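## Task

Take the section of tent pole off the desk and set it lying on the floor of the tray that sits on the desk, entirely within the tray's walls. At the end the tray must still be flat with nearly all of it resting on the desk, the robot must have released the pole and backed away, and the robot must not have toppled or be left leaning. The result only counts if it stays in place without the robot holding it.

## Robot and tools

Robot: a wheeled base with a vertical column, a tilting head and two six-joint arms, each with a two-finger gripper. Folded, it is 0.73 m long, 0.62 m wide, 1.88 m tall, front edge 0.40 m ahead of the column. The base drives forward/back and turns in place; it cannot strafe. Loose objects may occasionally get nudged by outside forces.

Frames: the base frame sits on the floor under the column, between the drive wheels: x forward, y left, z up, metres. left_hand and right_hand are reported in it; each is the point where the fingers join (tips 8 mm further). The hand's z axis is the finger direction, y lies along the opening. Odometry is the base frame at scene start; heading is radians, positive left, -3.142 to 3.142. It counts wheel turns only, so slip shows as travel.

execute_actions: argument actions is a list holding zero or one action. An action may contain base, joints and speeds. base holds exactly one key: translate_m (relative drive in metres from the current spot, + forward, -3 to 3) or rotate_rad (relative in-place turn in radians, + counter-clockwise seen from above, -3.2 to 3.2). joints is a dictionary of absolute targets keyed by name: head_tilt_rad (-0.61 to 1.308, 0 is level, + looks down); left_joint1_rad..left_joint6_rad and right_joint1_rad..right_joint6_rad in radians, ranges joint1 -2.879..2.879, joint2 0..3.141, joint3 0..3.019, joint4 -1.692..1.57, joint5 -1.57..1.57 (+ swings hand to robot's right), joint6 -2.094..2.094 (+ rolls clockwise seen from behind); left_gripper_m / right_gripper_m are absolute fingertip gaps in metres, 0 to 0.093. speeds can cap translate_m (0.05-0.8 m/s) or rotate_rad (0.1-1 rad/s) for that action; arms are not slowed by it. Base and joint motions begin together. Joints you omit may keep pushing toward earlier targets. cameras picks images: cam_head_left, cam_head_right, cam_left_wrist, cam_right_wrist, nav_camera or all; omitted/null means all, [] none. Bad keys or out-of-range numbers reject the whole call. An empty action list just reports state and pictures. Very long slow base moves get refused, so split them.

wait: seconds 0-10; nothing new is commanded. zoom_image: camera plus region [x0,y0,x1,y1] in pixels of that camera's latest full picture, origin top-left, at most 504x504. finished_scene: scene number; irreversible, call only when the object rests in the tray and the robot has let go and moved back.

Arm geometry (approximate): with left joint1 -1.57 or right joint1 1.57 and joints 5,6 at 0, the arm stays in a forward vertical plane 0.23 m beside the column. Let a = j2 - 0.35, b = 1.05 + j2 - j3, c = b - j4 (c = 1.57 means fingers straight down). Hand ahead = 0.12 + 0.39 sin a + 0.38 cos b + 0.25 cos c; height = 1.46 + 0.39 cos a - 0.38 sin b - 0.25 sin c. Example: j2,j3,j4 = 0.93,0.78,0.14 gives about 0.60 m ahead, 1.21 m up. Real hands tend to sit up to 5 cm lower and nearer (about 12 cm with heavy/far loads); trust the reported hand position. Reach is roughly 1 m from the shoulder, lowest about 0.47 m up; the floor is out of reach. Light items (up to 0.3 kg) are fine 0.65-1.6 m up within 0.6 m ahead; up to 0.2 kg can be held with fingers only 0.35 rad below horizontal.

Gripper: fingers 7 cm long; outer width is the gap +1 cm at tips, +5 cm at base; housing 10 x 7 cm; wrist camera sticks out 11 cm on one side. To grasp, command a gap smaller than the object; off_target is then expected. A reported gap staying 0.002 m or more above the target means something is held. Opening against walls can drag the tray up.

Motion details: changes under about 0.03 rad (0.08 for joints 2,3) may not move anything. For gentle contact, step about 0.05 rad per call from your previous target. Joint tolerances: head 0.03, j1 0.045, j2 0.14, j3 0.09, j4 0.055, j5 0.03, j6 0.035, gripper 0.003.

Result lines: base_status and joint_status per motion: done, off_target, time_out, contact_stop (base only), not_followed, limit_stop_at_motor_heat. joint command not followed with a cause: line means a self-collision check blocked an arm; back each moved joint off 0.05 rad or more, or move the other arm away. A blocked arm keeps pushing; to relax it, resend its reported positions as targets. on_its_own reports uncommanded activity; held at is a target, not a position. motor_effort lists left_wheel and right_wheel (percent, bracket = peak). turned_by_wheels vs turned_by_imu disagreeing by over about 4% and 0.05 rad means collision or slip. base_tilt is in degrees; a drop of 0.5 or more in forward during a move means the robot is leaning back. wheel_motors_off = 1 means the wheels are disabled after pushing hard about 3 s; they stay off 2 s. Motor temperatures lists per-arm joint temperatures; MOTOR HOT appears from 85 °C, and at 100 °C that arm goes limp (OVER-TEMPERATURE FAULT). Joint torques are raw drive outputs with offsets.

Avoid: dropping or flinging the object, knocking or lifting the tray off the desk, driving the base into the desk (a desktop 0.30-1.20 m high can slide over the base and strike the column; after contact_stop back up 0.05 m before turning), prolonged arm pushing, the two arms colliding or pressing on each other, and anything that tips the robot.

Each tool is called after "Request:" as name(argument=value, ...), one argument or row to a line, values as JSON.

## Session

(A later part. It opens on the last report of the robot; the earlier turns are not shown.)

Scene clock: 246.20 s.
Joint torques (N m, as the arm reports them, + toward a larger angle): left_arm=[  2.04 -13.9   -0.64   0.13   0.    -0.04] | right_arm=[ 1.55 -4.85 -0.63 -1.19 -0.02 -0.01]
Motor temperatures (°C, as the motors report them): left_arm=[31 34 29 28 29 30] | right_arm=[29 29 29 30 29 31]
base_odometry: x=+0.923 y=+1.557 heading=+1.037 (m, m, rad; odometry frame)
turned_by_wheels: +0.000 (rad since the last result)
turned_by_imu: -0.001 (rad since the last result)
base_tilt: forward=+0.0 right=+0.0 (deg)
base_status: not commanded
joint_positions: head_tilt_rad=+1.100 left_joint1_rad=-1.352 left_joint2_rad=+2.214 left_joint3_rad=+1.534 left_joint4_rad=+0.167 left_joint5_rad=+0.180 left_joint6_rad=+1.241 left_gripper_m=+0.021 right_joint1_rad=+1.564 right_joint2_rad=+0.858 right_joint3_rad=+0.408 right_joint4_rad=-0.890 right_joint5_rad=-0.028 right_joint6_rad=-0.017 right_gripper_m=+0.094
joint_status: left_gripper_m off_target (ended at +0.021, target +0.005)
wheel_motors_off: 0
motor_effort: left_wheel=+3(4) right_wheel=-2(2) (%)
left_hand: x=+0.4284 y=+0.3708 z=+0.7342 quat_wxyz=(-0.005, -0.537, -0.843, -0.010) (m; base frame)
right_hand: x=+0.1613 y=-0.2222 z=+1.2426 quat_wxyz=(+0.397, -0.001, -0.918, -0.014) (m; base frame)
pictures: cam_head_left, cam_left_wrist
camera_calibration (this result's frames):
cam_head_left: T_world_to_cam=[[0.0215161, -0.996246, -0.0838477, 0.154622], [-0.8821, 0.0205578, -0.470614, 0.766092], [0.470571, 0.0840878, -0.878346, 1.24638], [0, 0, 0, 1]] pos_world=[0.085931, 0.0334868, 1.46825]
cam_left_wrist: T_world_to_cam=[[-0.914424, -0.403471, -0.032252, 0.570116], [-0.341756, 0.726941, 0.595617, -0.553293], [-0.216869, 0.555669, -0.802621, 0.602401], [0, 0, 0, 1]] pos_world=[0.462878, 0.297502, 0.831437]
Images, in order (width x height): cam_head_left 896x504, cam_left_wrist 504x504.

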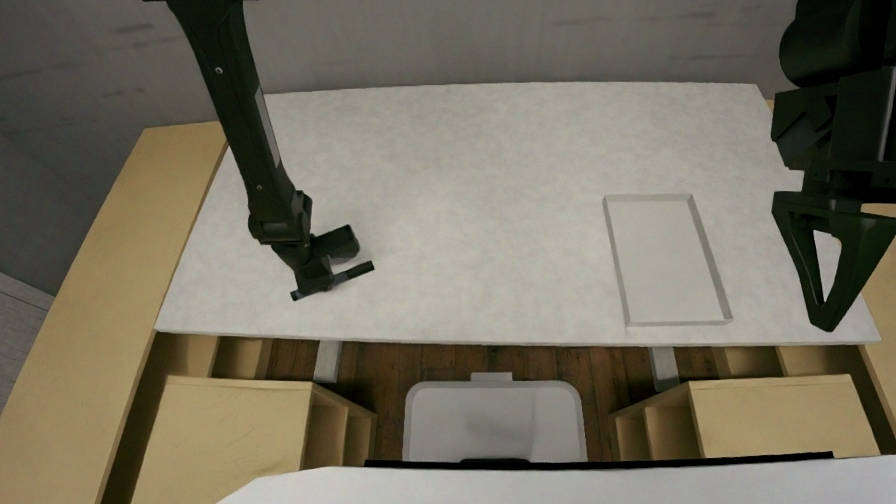

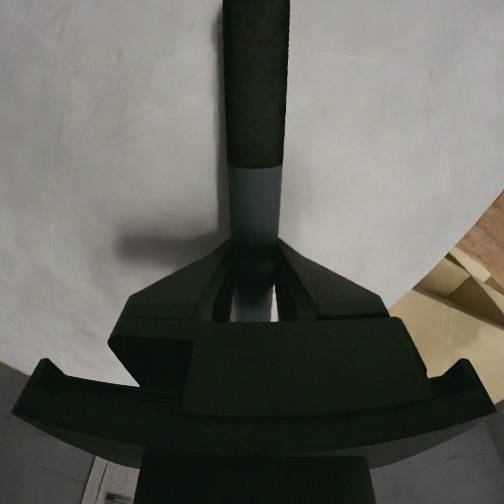

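Request:
execute_actions(
  actions=[
    {"joints": {"left_joint2_rad": 1.87, "left_joint3_rad": 1.535, "left_joint4_rad": -0.19, "left_gripper_m": 0.005}},
  ],
  cameras=["cam_left_wrist", "cam_head_left"],
)

Scene clock: 325.83 s.
Joint torques (N m, as the arm reports them, + toward a larger angle): left_arm=[  1.41 -20.47   2.2    0.13  -0.01  -0.03] | right_arm=[ 2.09 -4.96 -0.58 -1.17 -0.05  0.04]
Motor temperatures (°C, as the motors report them): left_arm=[31 34 29 28 29 30] | right_arm=[29 29 29 30 29 31]
base_odometry: x=+0.923 y=+1.557 heading=+1.037 (m, m, rad; odometry frame)
turned_by_wheels: +0.000 (rad since the last result)
turned_by_imu: -0.002 (rad since the last result)
base_tilt: forward=+0.0 right=+0.0 (deg)
base_status: not commanded
joint_positions: head_tilt_rad=+1.100 left_joint1_rad=-1.352 left_joint2_rad=+1.871 left_joint3_rad=+1.532 left_joint4_rad=-0.181 left_joint5_rad=+0.180 left_joint6_rad=+1.241 left_gripper_m=+0.021 right_joint1_rad=+1.564 right_joint2_rad=+0.858 right_joint3_rad=+0.408 right_joint4_rad=-0.890 right_joint5_rad=-0.028 right_joint6_rad=-0.017 right_gripper_m=+0.094
joint_status: left_gripper_m off_target (ended at +0.021, target +0.005); the others done
wheel_motors_off: 0
motor_effort: left_wheel=+2(0) right_wheel=-3(3) (%)
left_hand: x=+0.5732 y=+0.3617 z=+0.8652 quat_wxyz=(-0.003, -0.537, -0.844, -0.008) (m; base frame)
right_hand: x=+0.1613 y=-0.2222 z=+1.2426 quat_wxyz=(+0.397, -0.001, -0.918, -0.014) (m; base frame)
pictures: cam_head_left, cam_left_wrist
camera_calibration (this result's frames):
cam_head_left: T_world_to_cam=[[0.0215161, -0.996246, -0.0838477, 0.154622], [-0.8821, 0.0205578, -0.470614, 0.766093], [0.470571, 0.0840878, -0.878346, 1.24638], [0, 0, 0, 1]] pos_world=[0.085931, 0.0334868, 1.46825]
cam_left_wrist: T_world_to_cam=[[-0.914097, -0.404673, -0.0258227, 0.697722], [-0.338696, 0.726947, 0.597356, -0.578481], [-0.222962, 0.554787, -0.801561, 0.746951], [0, 0, 0, 1]] pos_world=[0.608397, 0.288476, 0.962303]
Images, in order (width x height): cam_head_left 896x504, cam_left_wrist 504x504.

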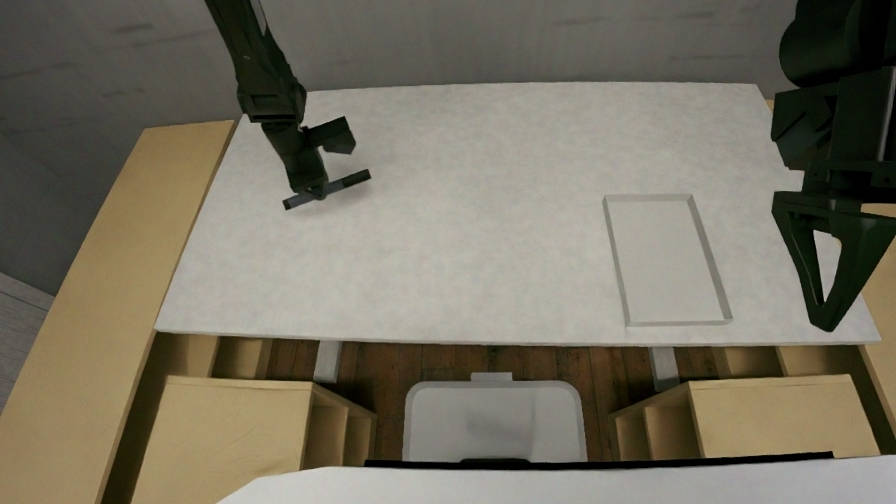

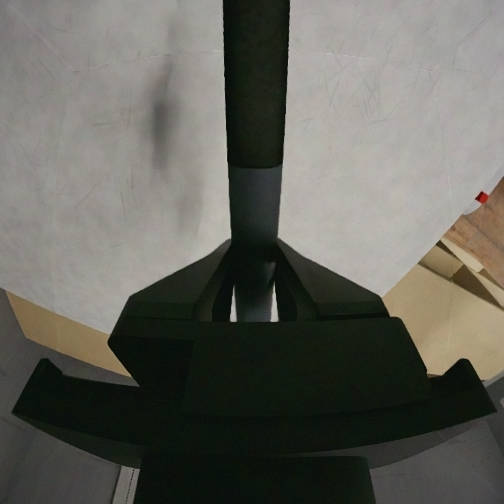

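Request:
execute_actions(
  actions=[
    {"base": {"rotate_rad": -0.35}, "joints": {"left_joint1_rad": -2.076, "left_joint2_rad": 2.03, "left_joint3_rad": 1.782, "left_joint4_rad": -0.33, "left_joint5_rad": -0.435, "left_joint6_rad": -0.62}, "speeds": {"rotate_rad": 0.5}},
  ],
)

Scene clock: 344.93 s.
Joint torques (N m, as the arm reports them, + toward a larger angle): left_arm=[ -9.22 -21.38   2.49  -0.15  -0.26  -0.08] | right_arm=[ 1.74 -4.86 -0.57 -1.15 -0.05  0.04]
Motor temperatures (°C, as the motors report them): left_arm=[31 36 30 28 29 30] | right_arm=[29 29 29 30 29 31]
base_odometry: x=+0.923 y=+1.557 heading=+0.689 (m, m, rad; odometry frame)
turned_by_wheels: -0.348 (rad since the last result)
turned_by_imu: -0.349 (rad since the last result)
base_tilt: forward=+0.0 right=+0.0 (deg)
base_status: done
joint_positions: head_tilt_rad=+1.100 left_joint1_rad=-2.071 left_joint2_rad=+2.038 left_joint3_rad=+1.786 left_joint4_rad=-0.317 left_joint5_rad=-0.433 left_joint6_rad=-0.611 left_gripper_m=+0.021 right_joint1_rad=+1.564 right_joint2_rad=+0.858 right_joint3_rad=+0.408 right_joint4_rad=-0.890 right_joint5_rad=-0.028 right_joint6_rad=-0.017 right_gripper_m=+0.094
joint_status: all done
wheel_motors_off: 0
motor_effort: left_wheel=+5(43) right_wheel=-6(61) (%)
left_hand: x=+0.5651 y=-0.1035 z=+0.8688 quat_wxyz=(-0.006, +0.174, -0.985, +0.000) (m; base frame)
right_hand: x=+0.1613 y=-0.2222 z=+1.2426 quat_wxyz=(+0.397, -0.001, -0.918, -0.014) (m; base frame)
pictures: cam_head_left, cam_head_right, cam_left_wrist, cam_right_wrist, nav_camera
camera_calibration (this result's frames):
cam_head_left: T_world_to_cam=[[0.0215161, -0.996246, -0.0838477, 0.154622], [-0.8821, 0.0205578, -0.470614, 0.766093], [0.470571, 0.0840878, -0.878346, 1.24638], [0, 0, 0, 1]] pos_world=[0.085931, 0.0334868, 1.46825]
cam_head_right: T_world_to_cam=[[0.0258834, -0.996837, -0.0751363, 0.0902908], [-0.881963, 0.0126122, -0.471151, 0.767506], [0.470608, 0.0784623, -0.878847, 1.24378], [0, 0, 0, 1]] pos_world=[0.0892425, -0.0172644, 1.46148]
cam_left_wrist: T_world_to_cam=[[0.323394, -0.946233, -0.00773283, -0.268898], [-0.766803, -0.266841, 0.583789, -0.0944045], [-0.554463, -0.182864, -0.811869, 1.126], [0, 0, 0, 1]] pos_world=[0.638899, -0.0737249, 0.967201]
cam_right_wrist: T_world_to_cam=[[-0.00436207, -0.999455, -0.0327169, -0.177936], [-0.13409, -0.0318371, 0.990458, -1.21513], [-0.99096, 0.00870744, -0.133878, 0.451889], [0, 0, 0, 1]] pos_world=[0.284092, -0.22046, 1.25821]
Images, in order (width x height): cam_head_left 896x504, cam_head_right 896x504, cam_left_wrist 504x504, cam_right_wrist 504x504, nav_camera 896x504.

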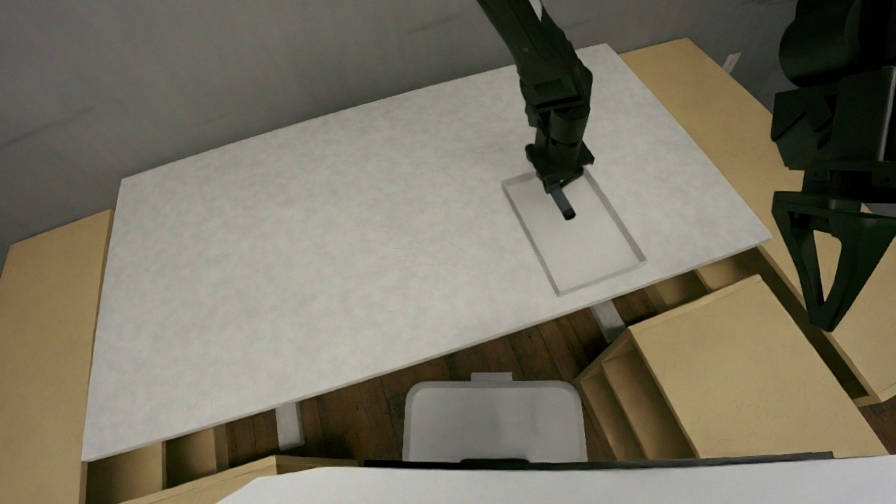

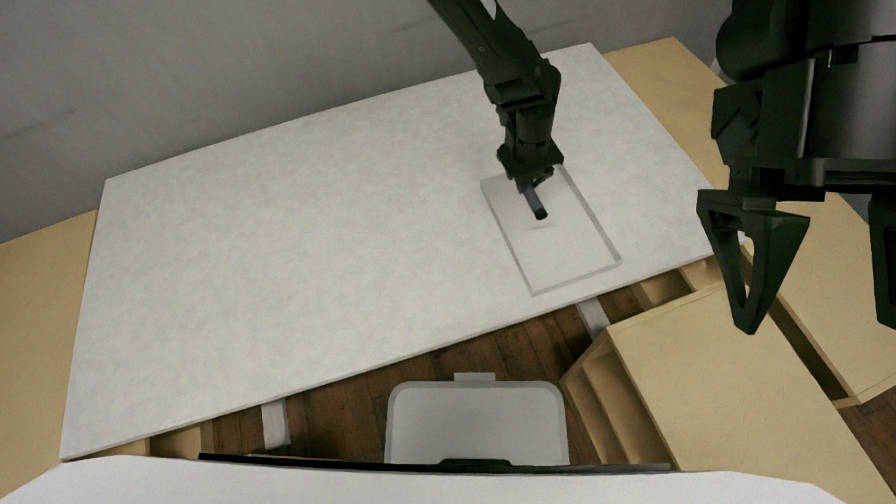

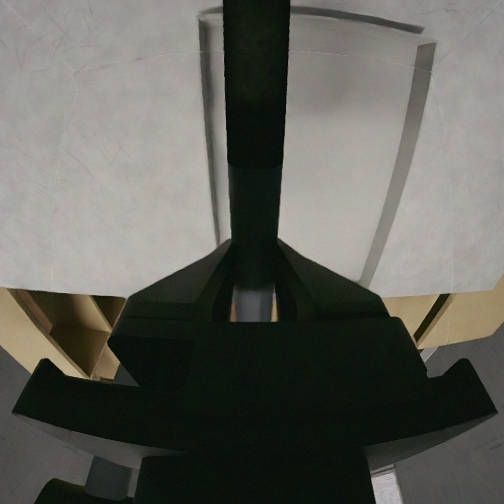

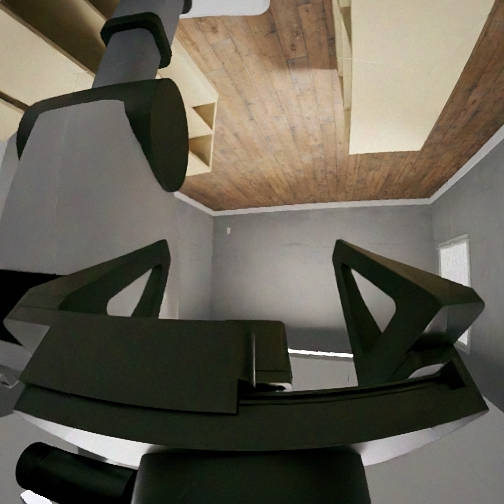

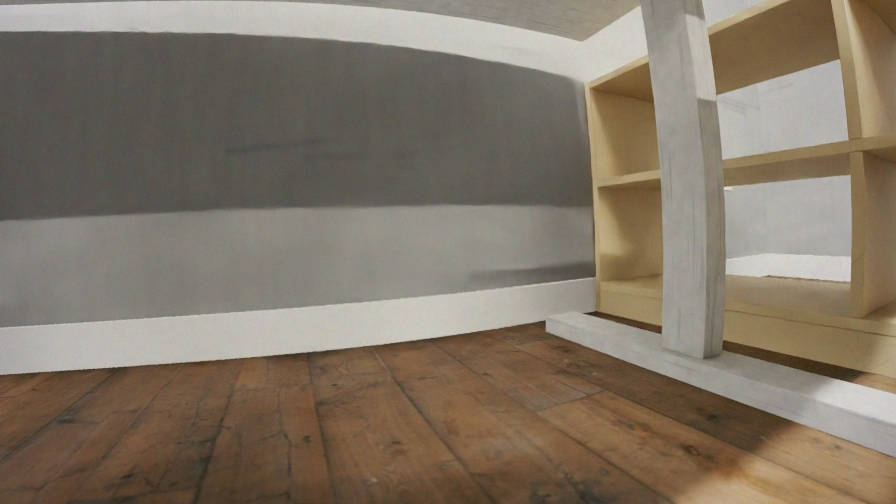

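Request:
zoom_image(
  camera="cam_left_wrist",
  region=[160, 0, 460, 300],
)

Request:
zoom_image(
  camera="cam_head_left",
  region=[470, 130, 680, 310],
)

Region (160, 0, 460, 300) of cam_left_wrist's 504x504 image, scaled by 1.680, with more detail than that image has.

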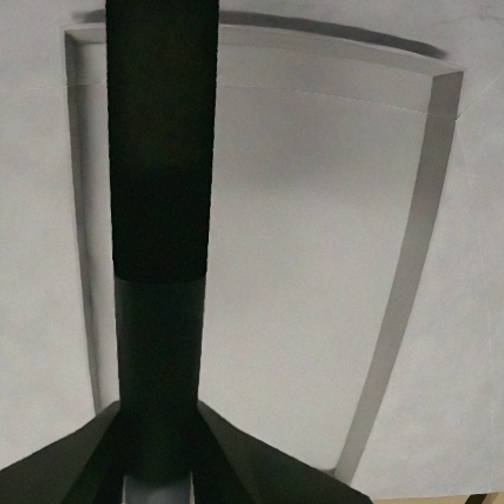

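Region (470, 130, 680, 310) of cam_head_left's 896x504 image, scaled by 2.400, with more detail than that image has; it fills the top 432 rows of this view, and the rest is white.

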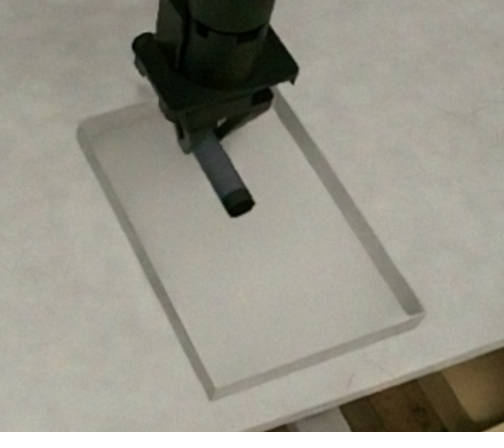

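Request:
execute_actions(
  actions=[
    {"joints": {"left_joint2_rad": 2.3, "left_joint3_rad": 2.13, "left_joint4_rad": -0.415}},
  ],
  cameras=["cam_left_wrist", "cam_head_left"],
)

Scene clock: 386.27 s.
Joint torques (N m, as the arm reports them, + toward a larger angle): left_arm=[-10.57 -21.21   4.51   0.06  -0.23  -0.07] | right_arm=[ 1.39 -4.73 -0.55 -1.15 -0.05 -0.01]
Motor temperatures (°C, as the motors report them): left_arm=[32 37 30 28 29 30] | right_arm=[29 29 29 30 29 31]
base_odometry: x=+0.923 y=+1.557 heading=+0.689 (m, m, rad; odometry frame)
turned_by_wheels: +0.000 (rad since the last result)
turned_by_imu: -0.002 (rad since the last result)
base_tilt: forward=+0.0 right=+0.0 (deg)
base_status: not commanded
joint_positions: head_tilt_rad=+1.100 left_joint1_rad=-2.071 left_joint2_rad=+2.316 left_joint3_rad=+2.110 left_joint4_rad=-0.407 left_joint5_rad=-0.433 left_joint6_rad=-0.611 left_gripper_m=+0.021 right_joint1_rad=+1.564 right_joint2_rad=+0.858 right_joint3_rad=+0.408 right_joint4_rad=-0.890 right_joint5_rad=-0.028 right_joint6_rad=-0.017 right_gripper_m=+0.094
joint_status: all done
wheel_motors_off: 0
motor_effort: left_wheel=+6(6) right_wheel=-7(7) (%)
left_hand: x=+0.5396 y=-0.1389 z=+0.7793 quat_wxyz=(+0.012, +0.165, -0.986, -0.008) (m; base frame)
right_hand: x=+0.1613 y=-0.2222 z=+1.2426 quat_wxyz=(+0.397, -0.001, -0.918, -0.014) (m; base frame)
pictures: cam_head_left, cam_left_wrist
camera_calibration (this result's frames):
cam_head_left: T_world_to_cam=[[0.0215161, -0.996246, -0.0838477, 0.154622], [-0.8821, 0.0205578, -0.470614, 0.766093], [0.470571, 0.0840878, -0.878346, 1.24638], [0, 0, 0, 1]] pos_world=[0.085931, 0.0334868, 1.46825]
cam_left_wrist: T_world_to_cam=[[0.305067, -0.951852, -0.0301962, -0.268195], [-0.748277, -0.259194, 0.610655, -0.101008], [-0.58908, -0.163696, -0.791321, 1.03811], [0, 0, 0, 1]] pos_world=[0.617763, -0.111529, 0.875058]
Images, in order (width x height): cam_head_left 896x504, cam_left_wrist 504x504.

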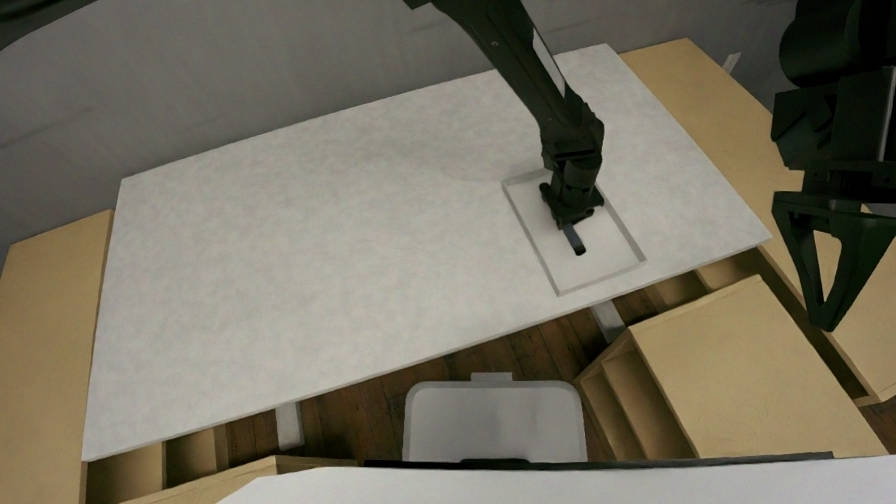

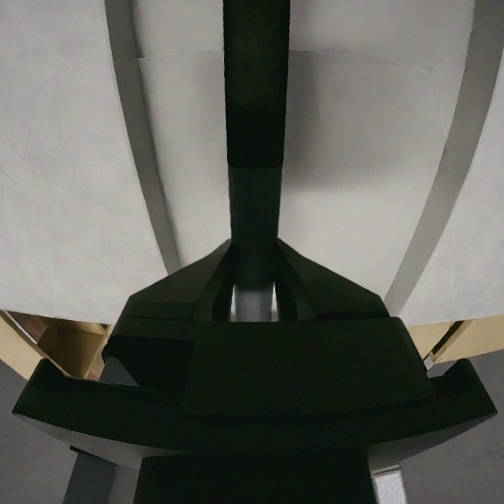

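Request:
zoom_image(
  camera="cam_left_wrist",
  region=[90, 50, 210, 170],
)

Request:
zoom_image(
  camera="cam_left_wrist",
  region=[384, 50, 504, 170],
)

Request:
zoom_image(
  camera="cam_head_left",
  region=[480, 140, 670, 310],
)

Region (90, 50, 210, 170) of cam_left_wrist's 504x504 image, scaled by 4.200, with more detail than that image has.

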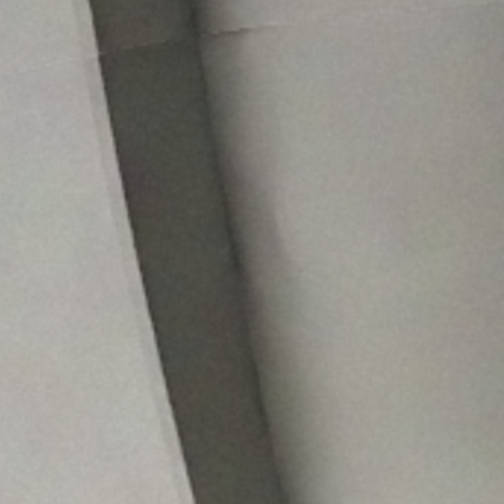

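Region (384, 50, 504, 170) of cam_left_wrist's 504x504 image, scaled by 4.200, with more detail than that image has.

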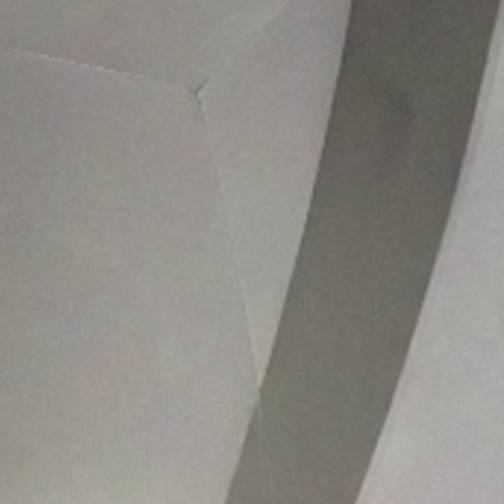

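Region (480, 140, 670, 310) of cam_head_left's 896x504 image, scaled by 2.653, with more detail than that image has; it fills the top 451 rows of this view, and the rest is white.

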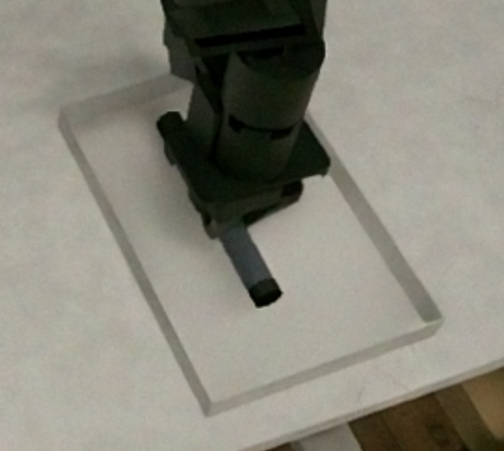

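Request:
execute_actions(
  actions=[
    {"joints": {"left_joint2_rad": 2.41, "left_joint3_rad": 2.36, "left_joint4_rad": -0.46}},
  ],
  cameras=["cam_left_wrist", "cam_head_left"],
)

Scene clock: 444.63 s.
Joint torques (N m, as the arm reports them, + toward a larger angle): left_arm=[-11.1  -21.11   5.61   0.07  -0.27  -0.04] | right_arm=[ 1.76 -5.09 -0.54 -1.16 -0.05  0.01]
Motor temperatures (°C, as the motors report them): left_arm=[33 37 31 28 29 30] | right_arm=[29 29 29 30 29 31]
base_odometry: x=+0.923 y=+1.557 heading=+0.689 (m, m, rad; odometry frame)
turned_by_wheels: +0.000 (rad since the last result)
turned_by_imu: -0.001 (rad since the last result)
base_tilt: forward=+0.0 right=+0.0 (deg)
base_status: not commanded
joint_positions: head_tilt_rad=+1.100 left_joint1_rad=-2.071 left_joint2_rad=+2.408 left_joint3_rad=+2.340 left_joint4_rad=-0.451 left_joint5_rad=-0.433 left_joint6_rad=-0.611 left_gripper_m=+0.021 right_joint1_rad=+1.564 right_joint2_rad=+0.858 right_joint3_rad=+0.408 right_joint4_rad=-0.890 right_joint5_rad=-0.028 right_joint6_rad=-0.017 right_gripper_m=+0.094
joint_status: all done
wheel_motors_off: 0
motor_effort: left_wheel=+7(5) right_wheel=-7(7) (%)
left_hand: x=+0.5922 y=-0.1576 z=+0.7703 quat_wxyz=(-0.027, +0.184, -0.982, +0.010) (m; base frame)
right_hand: x=+0.1613 y=-0.2222 z=+1.2426 quat_wxyz=(+0.397, -0.001, -0.918, -0.014) (m; base frame)
pictures: cam_head_left, cam_left_wrist
camera_calibration (this result's frames):
cam_head_left: T_world_to_cam=[[0.0215161, -0.996246, -0.0838477, 0.154622], [-0.8821, 0.0205578, -0.470614, 0.766093], [0.470571, 0.0840878, -0.878346, 1.24638], [0, 0, 0, 1]] pos_world=[0.085931, 0.0334868, 1.46825]
cam_left_wrist: T_world_to_cam=[[0.34258, -0.939317, 0.0179695, -0.359636], [-0.785964, -0.276067, 0.553216, 0.00299245], [-0.514684, -0.203644, -0.832844, 1.04053], [0, 0, 0, 1]] pos_world=[0.6611, -0.125088, 0.871407]
Images, in order (width x height): cam_head_left 896x504, cam_left_wrist 504x504.

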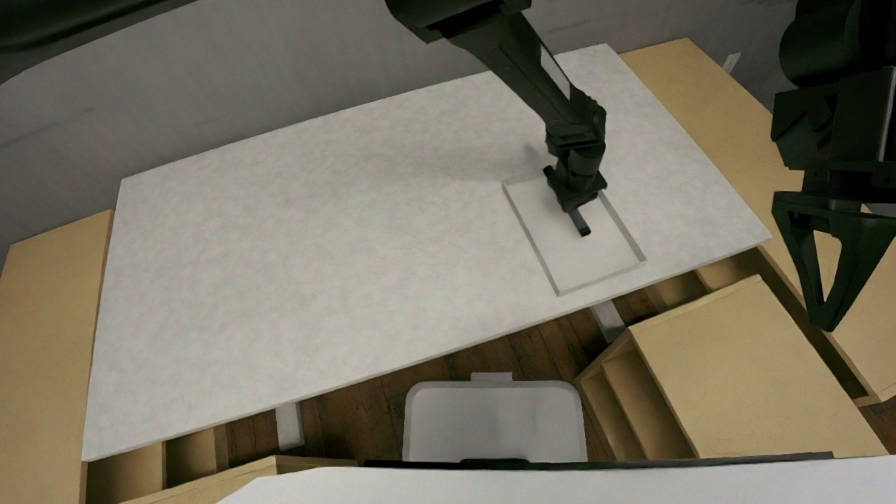

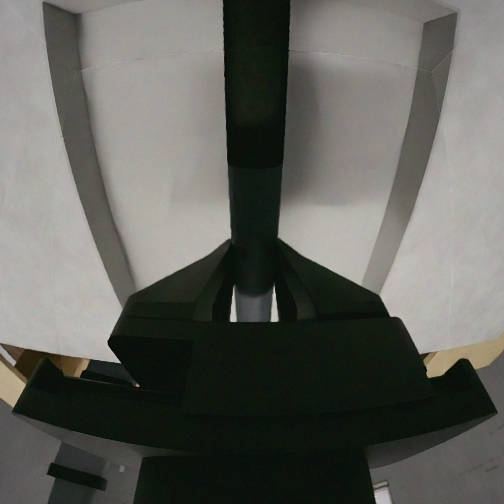

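Request:
execute_actions(
  actions=[
    {"joints": {"left_joint2_rad": 2.465, "left_joint3_rad": 2.37, "left_joint4_rad": -0.46}},
  ],
  cameras=["cam_left_wrist", "cam_head_left"],
)

Scene clock: 449.50 s.
Joint torques (N m, as the arm reports them, + toward a larger angle): left_arm=[-11.04 -20.28   5.06   0.01  -0.26  -0.07] | right_arm=[ 1.78 -4.64 -0.65 -1.15 -0.05  0.  ]
Motor temperatures (°C, as the motors report them): left_arm=[33 37 31 28 29 30] | right_arm=[29 29 29 30 29 31]
base_odometry: x=+0.923 y=+1.557 heading=+0.689 (m, m, rad; odometry frame)
turned_by_wheels: +0.000 (rad since the last result)
turned_by_imu: -0.001 (rad since the last result)
base_tilt: forward=+0.0 right=+0.0 (deg)
base_status: not commanded
joint_positions: head_tilt_rad=+1.100 left_joint1_rad=-2.071 left_joint2_rad=+2.461 left_joint3_rad=+2.352 left_joint4_rad=-0.451 left_joint5_rad=-0.433 left_joint6_rad=-0.611 left_gripper_m=+0.021 right_joint1_rad=+1.564 right_joint2_rad=+0.858 right_joint3_rad=+0.408 right_joint4_rad=-0.890 right_joint5_rad=-0.028 right_joint6_rad=-0.017 right_gripper_m=+0.094
joint_status: all done
wheel_motors_off: 0
motor_effort: left_wheel=+8(7) right_wheel=-7(7) (%)
left_hand: x=+0.5586 y=-0.1595 z=+0.7466 quat_wxyz=(-0.010, +0.176, -0.984, +0.002) (m; base frame)
right_hand: x=+0.1613 y=-0.2222 z=+1.2426 quat_wxyz=(+0.397, -0.001, -0.918, -0.014) (m; base frame)
pictures: cam_head_left, cam_left_wrist
camera_calibration (this result's frames):
cam_head_left: T_world_to_cam=[[0.0215161, -0.996246, -0.0838477, 0.154622], [-0.8821, 0.0205578, -0.470614, 0.766093], [0.470571, 0.0840878, -0.878346, 1.24638], [0, 0, 0, 1]] pos_world=[0.085931, 0.0334868, 1.46825]
cam_left_wrist: T_world_to_cam=[[0.327031, -0.945009, -0.00304496, -0.326076], [-0.770454, -0.268487, 0.5782, -0.0370462], [-0.547221, -0.186743, -0.81589, 1.01133], [0, 0, 0, 1]] pos_world=[0.631515, -0.129233, 0.84556]
Images, in order (width x height): cam_head_left 896x504, cam_left_wrist 504x504.

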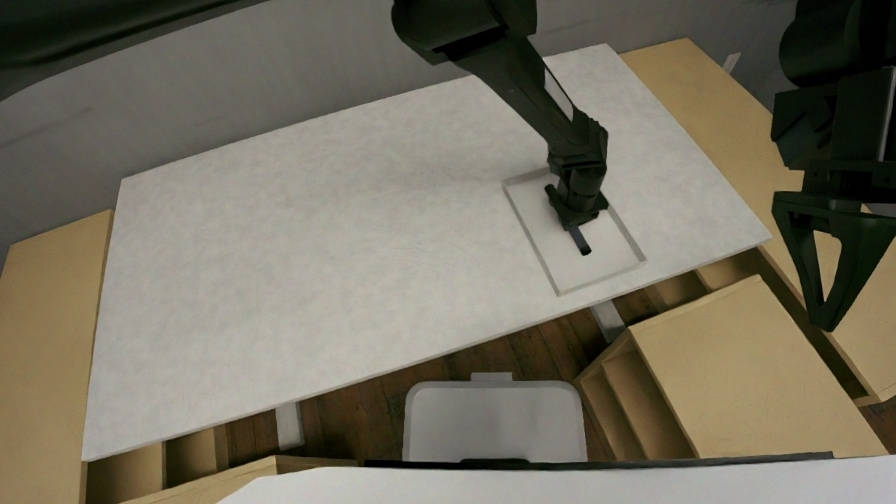

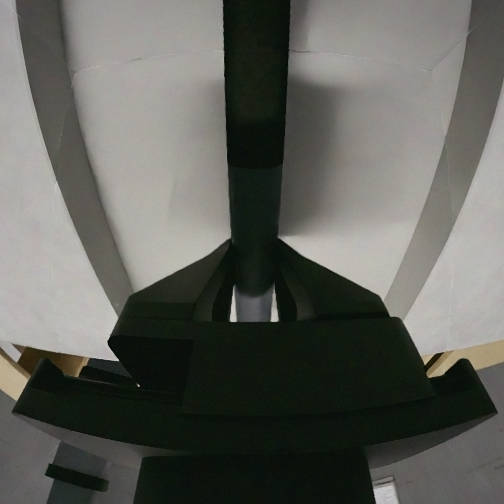

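Request:
zoom_image(
  camera="cam_left_wrist",
  region=[10, 50, 130, 170],
)

Request:
zoom_image(
  camera="cam_left_wrist",
  region=[384, 50, 504, 170],
)

Request:
zoom_image(
  camera="cam_head_left",
  region=[480, 140, 670, 310],
)

Region (10, 50, 130, 170) of cam_left_wrist's 504x504 image, scaled by 4.200, with more detail than that image has.

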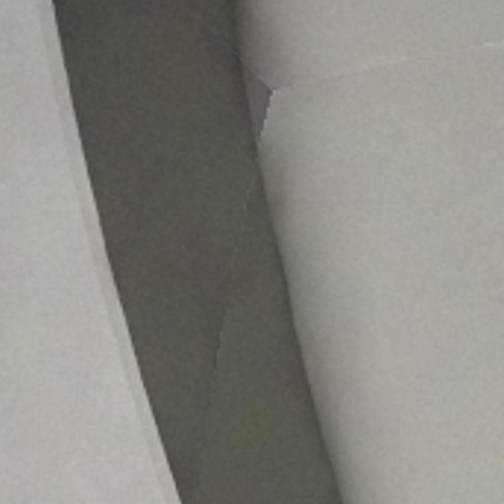

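Region (384, 50, 504, 170) of cam_left_wrist's 504x504 image, scaled by 4.200, with more detail than that image has.

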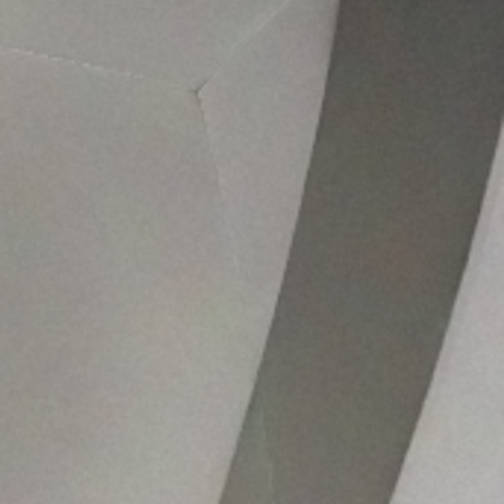

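Region (480, 140, 670, 310) of cam_head_left's 896x504 image, scaled by 2.653, with more detail than that image has; it fills the top 451 rows of this view, and the rest is white.

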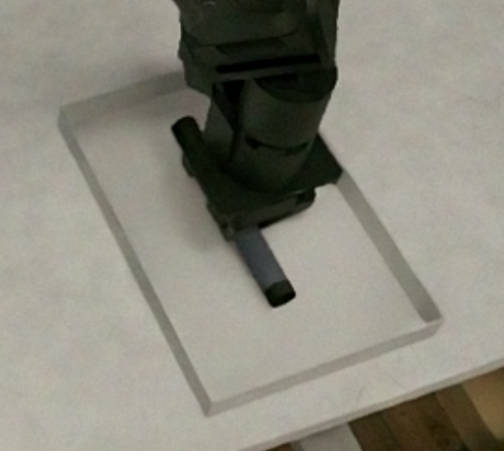

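Request:
execute_actions(
  actions=[
    {"joints": {"left_joint2_rad": 2.485}},
  ],
  cameras=["cam_left_wrist", "cam_head_left"],
)

Scene clock: 464.57 s.
Joint torques (N m, as the arm reports them, + toward a larger angle): left_arm=[-10.89 -18.65   5.02  -0.03  -0.24  -0.04] | right_arm=[ 1.95 -5.01 -0.51 -1.18 -0.04  0.01]
Motor temperatures (°C, as the motors report them): left_arm=[33 37 31 28 29 30] | right_arm=[29 29 29 30 29 31]
base_odometry: x=+0.923 y=+1.557 heading=+0.689 (m, m, rad; odometry frame)
turned_by_wheels: +0.000 (rad since the last result)
turned_by_imu: -0.001 (rad since the last result)
base_tilt: forward=+0.0 right=+0.0 (deg)
base_status: not commanded
joint_positions: head_tilt_rad=+1.100 left_joint1_rad=-2.071 left_joint2_rad=+2.468 left_joint3_rad=+2.352 left_joint4_rad=-0.451 left_joint5_rad=-0.433 left_joint6_rad=-0.611 left_gripper_m=+0.021 right_joint1_rad=+1.564 right_joint2_rad=+0.858 right_joint3_rad=+0.408 right_joint4_rad=-0.890 right_joint5_rad=-0.028 right_joint6_rad=-0.017 right_gripper_m=+0.094
joint_status: all done
wheel_motors_off: 0
motor_effort: left_wheel=+6(7) right_wheel=-7(7) (%)
left_hand: x=+0.5532 y=-0.1596 z=+0.7434 quat_wxyz=(-0.007, +0.175, -0.985, +0.001) (m; base frame)
right_hand: x=+0.1613 y=-0.2222 z=+1.2426 quat_wxyz=(+0.397, -0.001, -0.918, -0.014) (m; base frame)
pictures: cam_head_left, cam_left_wrist
camera_calibration (this result's frames):
cam_head_left: T_world_to_cam=[[0.0215161, -0.996246, -0.0838477, 0.154622], [-0.8821, 0.0205578, -0.470614, 0.766093], [0.470571, 0.0840878, -0.878346, 1.24638], [0, 0, 0, 1]] pos_world=[0.085931, 0.0334868, 1.46825]
cam_left_wrist: T_world_to_cam=[[0.324307, -0.945929, -0.00656336, -0.320413], [-0.767721, -0.26725, 0.582394, -0.0437648], [-0.552657, -0.183836, -0.81288, 1.00698], [0, 0, 0, 1]] pos_world=[0.626829, -0.129665, 0.841941]
Images, in order (width x height): cam_head_left 896x504, cam_left_wrist 504x504.

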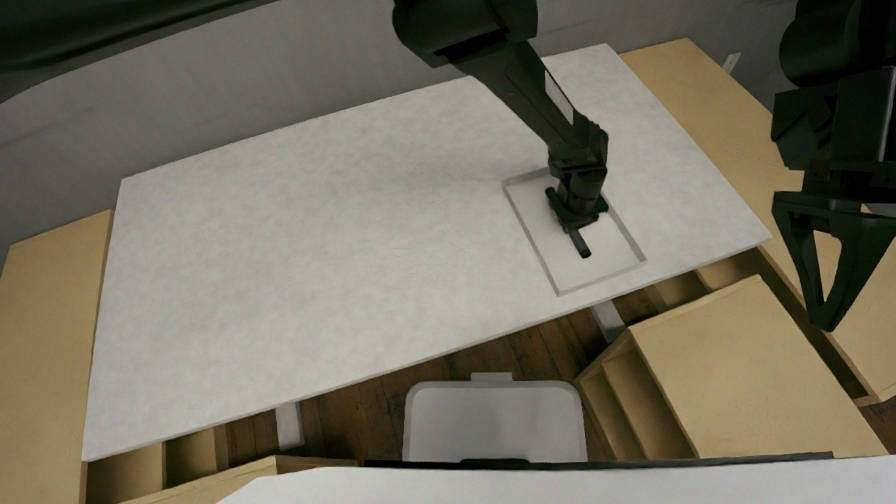

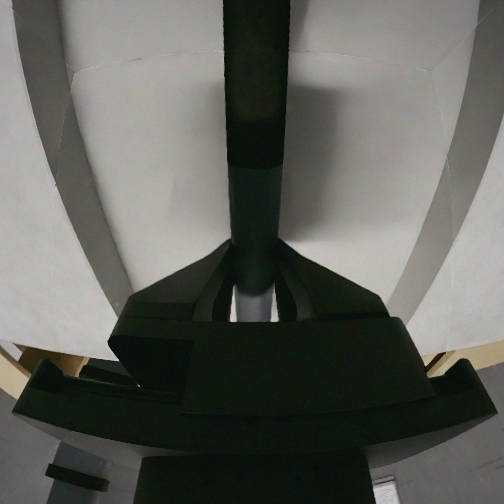

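Request:
execute_actions(
  actions=[
    {"joints": {"left_gripper_m": 0.06}},
  ],
  cameras=["cam_left_wrist", "cam_head_left"],
)

Scene clock: 468.57 s.
Joint torques (N m, as the arm reports them, + toward a larger angle): left_arm=[-11.15 -18.53   5.02   0.05  -0.25  -0.05] | right_arm=[ 1.64 -4.97 -0.53 -1.22 -0.03  0.01]
Motor temperatures (°C, as the motors report them): left_arm=[33 37 31 28 29 30] | right_arm=[29 29 29 30 29 31]
base_odometry: x=+0.923 y=+1.557 heading=+0.689 (m, m, rad; odometry frame)
turned_by_wheels: +0.000 (rad since the last result)
turned_by_imu: -0.001 (rad since the last result)
base_tilt: forward=+0.1 right=+0.0 (deg)
base_status: not commanded
joint_positions: head_tilt_rad=+1.100 left_joint1_rad=-2.071 left_joint2_rad=+2.468 left_joint3_rad=+2.352 left_joint4_rad=-0.451 left_joint5_rad=-0.433 left_joint6_rad=-0.611 left_gripper_m=+0.060 right_joint1_rad=+1.564 right_joint2_rad=+0.858 right_joint3_rad=+0.408 right_joint4_rad=-0.890 right_joint5_rad=-0.028 right_joint6_rad=-0.017 right_gripper_m=+0.094
joint_status: all done
wheel_motors_off: 0
motor_effort: left_wheel=+6(7) right_wheel=-7(7) (%)
left_hand: x=+0.5532 y=-0.1596 z=+0.7434 quat_wxyz=(-0.007, +0.175, -0.985, +0.001) (m; base frame)
right_hand: x=+0.1613 y=-0.2222 z=+1.2426 quat_wxyz=(+0.397, -0.001, -0.918, -0.014) (m; base frame)
pictures: cam_head_left, cam_left_wrist
camera_calibration (this result's frames):
cam_head_left: T_world_to_cam=[[0.0215161, -0.996246, -0.0838477, 0.154622], [-0.8821, 0.0205578, -0.470614, 0.766093], [0.470571, 0.0840878, -0.878346, 1.24638], [0, 0, 0, 1]] pos_world=[0.085931, 0.0334868, 1.46825]
cam_left_wrist: T_world_to_cam=[[0.324307, -0.945929, -0.00656336, -0.320413], [-0.767721, -0.26725, 0.582394, -0.0437648], [-0.552657, -0.183836, -0.81288, 1.00698], [0, 0, 0, 1]] pos_world=[0.626829, -0.129665, 0.841941]
Images, in order (width x height): cam_head_left 896x504, cam_left_wrist 504x504.

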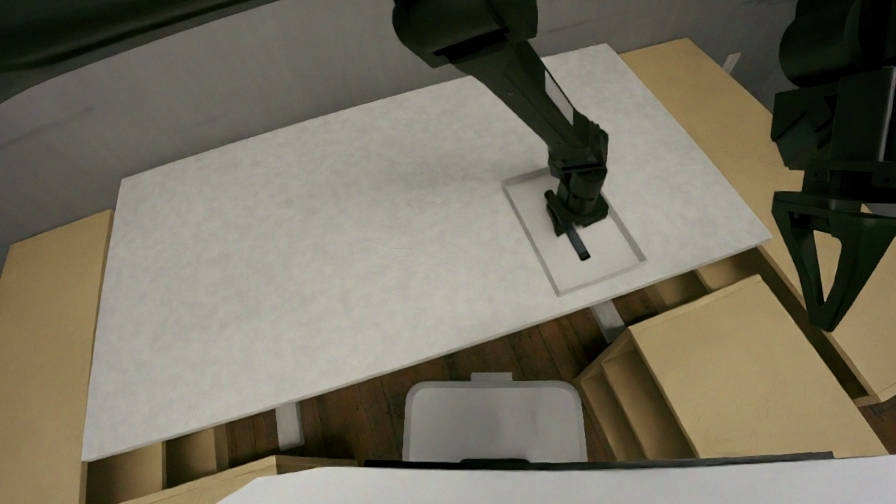

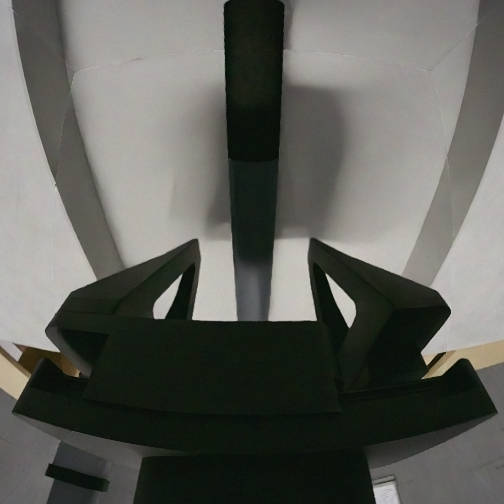

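Request:
execute_actions(
  actions=[
    {"joints": {"left_joint2_rad": 2.2}},
  ],
  cameras=["cam_left_wrist", "cam_head_left"],
)

Scene clock: 497.33 s.
Joint torques (N m, as the arm reports them, + toward a larger angle): left_arm=[-10.04 -24.55   5.95   0.62  -0.23  -0.05] | right_arm=[ 1.88 -5.08 -0.54 -1.25 -0.04 -0.02]
Motor temperatures (°C, as the motors report them): left_arm=[33 37 31 28 29 30] | right_arm=[29 29 29 30 29 31]
base_odometry: x=+0.923 y=+1.557 heading=+0.689 (m, m, rad; odometry frame)
turned_by_wheels: +0.000 (rad since the last result)
turned_by_imu: -0.002 (rad since the last result)
base_tilt: forward=+0.0 right=+0.0 (deg)
base_status: not commanded
joint_positions: head_tilt_rad=+1.100 left_joint1_rad=-2.071 left_joint2_rad=+2.201 left_joint3_rad=+2.366 left_joint4_rad=-0.456 left_joint5_rad=-0.433 left_joint6_rad=-0.611 left_gripper_m=+0.060 right_joint1_rad=+1.564 right_joint2_rad=+0.858 right_joint3_rad=+0.408 right_joint4_rad=-0.890 right_joint5_rad=-0.028 right_joint6_rad=-0.017 right_gripper_m=+0.094
joint_status: all done
wheel_motors_off: 0
motor_effort: left_wheel=+6(6) right_wheel=-8(8) (%)
left_hand: x=+0.7511 y=-0.1421 z=+0.8948 quat_wxyz=(-0.120, +0.229, -0.964, +0.054) (m; base frame)
right_hand: x=+0.1613 y=-0.2222 z=+1.2426 quat_wxyz=(+0.397, -0.001, -0.918, -0.014) (m; base frame)
pictures: cam_head_left, cam_left_wrist
camera_calibration (this result's frames):
cam_head_left: T_world_to_cam=[[0.0215161, -0.996246, -0.0838477, 0.154622], [-0.8821, 0.0205578, -0.470614, 0.766093], [0.470571, 0.0840878, -0.878346, 1.24638], [0, 0, 0, 1]] pos_world=[0.085931, 0.0334868, 1.46825]
cam_left_wrist: T_world_to_cam=[[0.413557, -0.898979, 0.144246, -0.562277], [-0.853509, -0.327623, 0.405198, 0.239076], [-0.317006, -0.290687, -0.902778, 1.13085], [0, 0, 0, 1]] pos_world=[0.795073, -0.0984247, 1.00514]
Images, in order (width x height): cam_head_left 896x504, cam_left_wrist 504x504.

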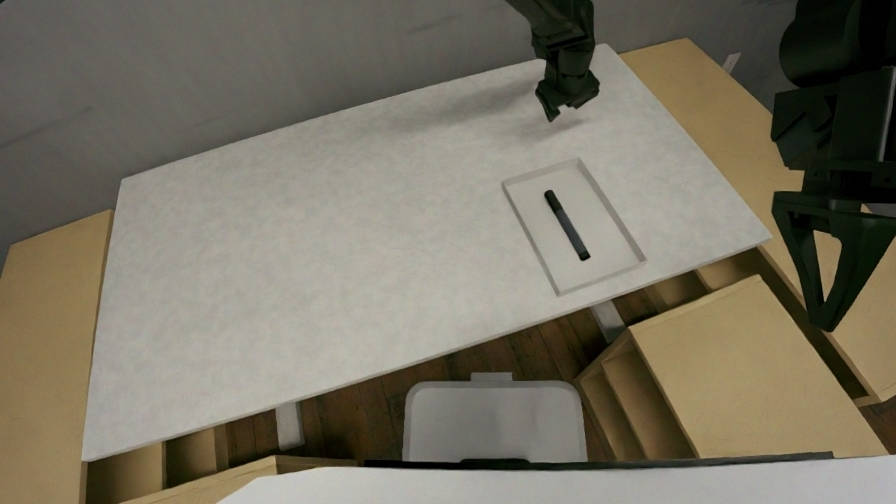

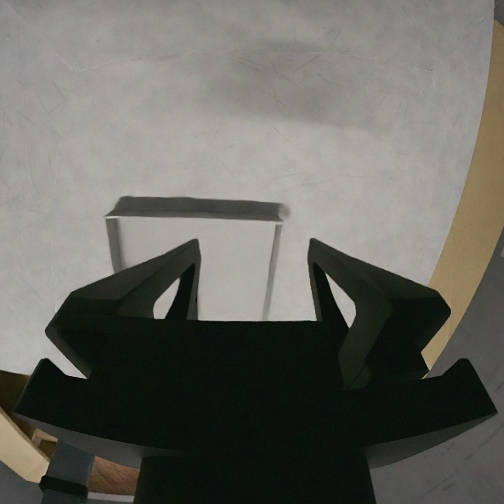

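Request:
execute_actions(
  actions=[
    {"joints": {"left_joint1_rad": -1.57, "left_joint2_rad": 1.1, "left_joint3_rad": 0.95, "left_joint4_rad": -0.5, "left_joint5_rad": 0.0, "left_joint6_rad": 0.0}},
  ],
  cameras=["cam_head_left", "cam_head_right"],
)

Scene clock: 507.33 s.
Joint torques (N m, as the arm reports them, + toward a larger angle): left_arm=[  0.03 -16.83   3.97  -0.12  -0.03   0.12] | right_arm=[ 1.39 -4.28 -0.54 -1.19 -0.04  0.  ]
Motor temperatures (°C, as the motors report them): left_arm=[33 38 32 28 29 30] | right_arm=[29 29 29 30 29 31]
base_odometry: x=+0.923 y=+1.557 heading=+0.689 (m, m, rad; odometry frame)
turned_by_wheels: +0.000 (rad since the last result)
turned_by_imu: -0.002 (rad since the last result)
base_tilt: forward=+0.1 right=+0.0 (deg)
base_status: not commanded
joint_positions: head_tilt_rad=+1.100 left_joint1_rad=-1.577 left_joint2_rad=+1.103 left_joint3_rad=+0.936 left_joint4_rad=-0.495 left_joint5_rad=+0.000 left_joint6_rad=-0.009 left_gripper_m=+0.060 right_joint1_rad=+1.564 right_joint2_rad=+0.858 right_joint3_rad=+0.408 right_joint4_rad=-0.890 right_joint5_rad=-0.028 right_joint6_rad=-0.017 right_gripper_m=+0.094
joint_status: all done
wheel_motors_off: 0
motor_effort: left_wheel=+9(20) right_wheel=-9(20) (%)
left_hand: x=+0.4876 y=+0.2215 z=+1.1347 quat_wxyz=(+0.069, +0.003, -0.998, +0.002) (m; base frame)
right_hand: x=+0.1613 y=-0.2222 z=+1.2426 quat_wxyz=(+0.397, -0.001, -0.918, -0.014) (m; base frame)
pictures: cam_head_left, cam_head_right
camera_calibration (this result's frames):
cam_head_left: T_world_to_cam=[[0.0215161, -0.996246, -0.0838477, 0.154622], [-0.882099, 0.0205578, -0.470614, 0.766093], [0.470572, 0.0840878, -0.878346, 1.24638], [0, 0, 0, 1]] pos_world=[0.085931, 0.0334868, 1.46825]
cam_head_right: T_world_to_cam=[[0.0258834, -0.996837, -0.0751363, 0.0902907], [-0.881962, 0.0126122, -0.471151, 0.767506], [0.470608, 0.0784623, -0.878847, 1.24378], [0, 0, 0, 1]] pos_world=[0.0892425, -0.0172644, 1.46148]
Images, in order (width x height): cam_head_left 896x504, cam_head_right 896x504.

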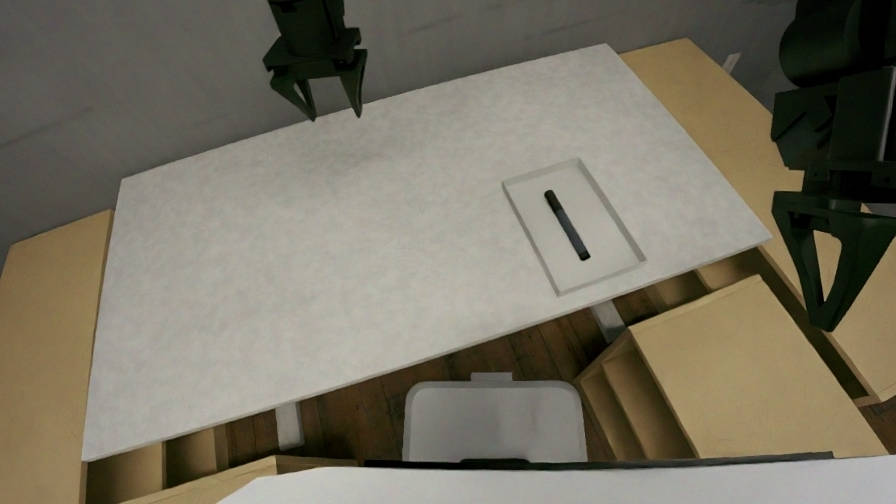

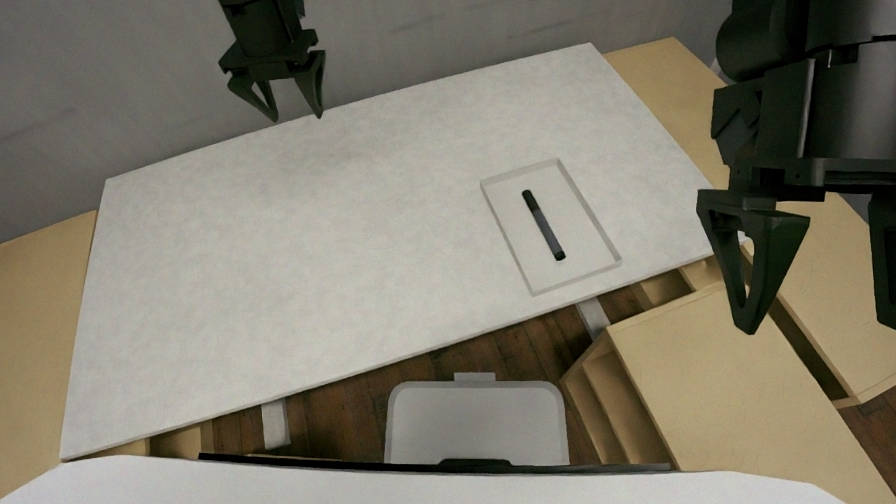

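The pole is lying in the middle of the tray, the tray is flat on the desk, and the arm is clear.

Request:
finished_scene(
  scene=2,
)

The scene is finished: the task was done.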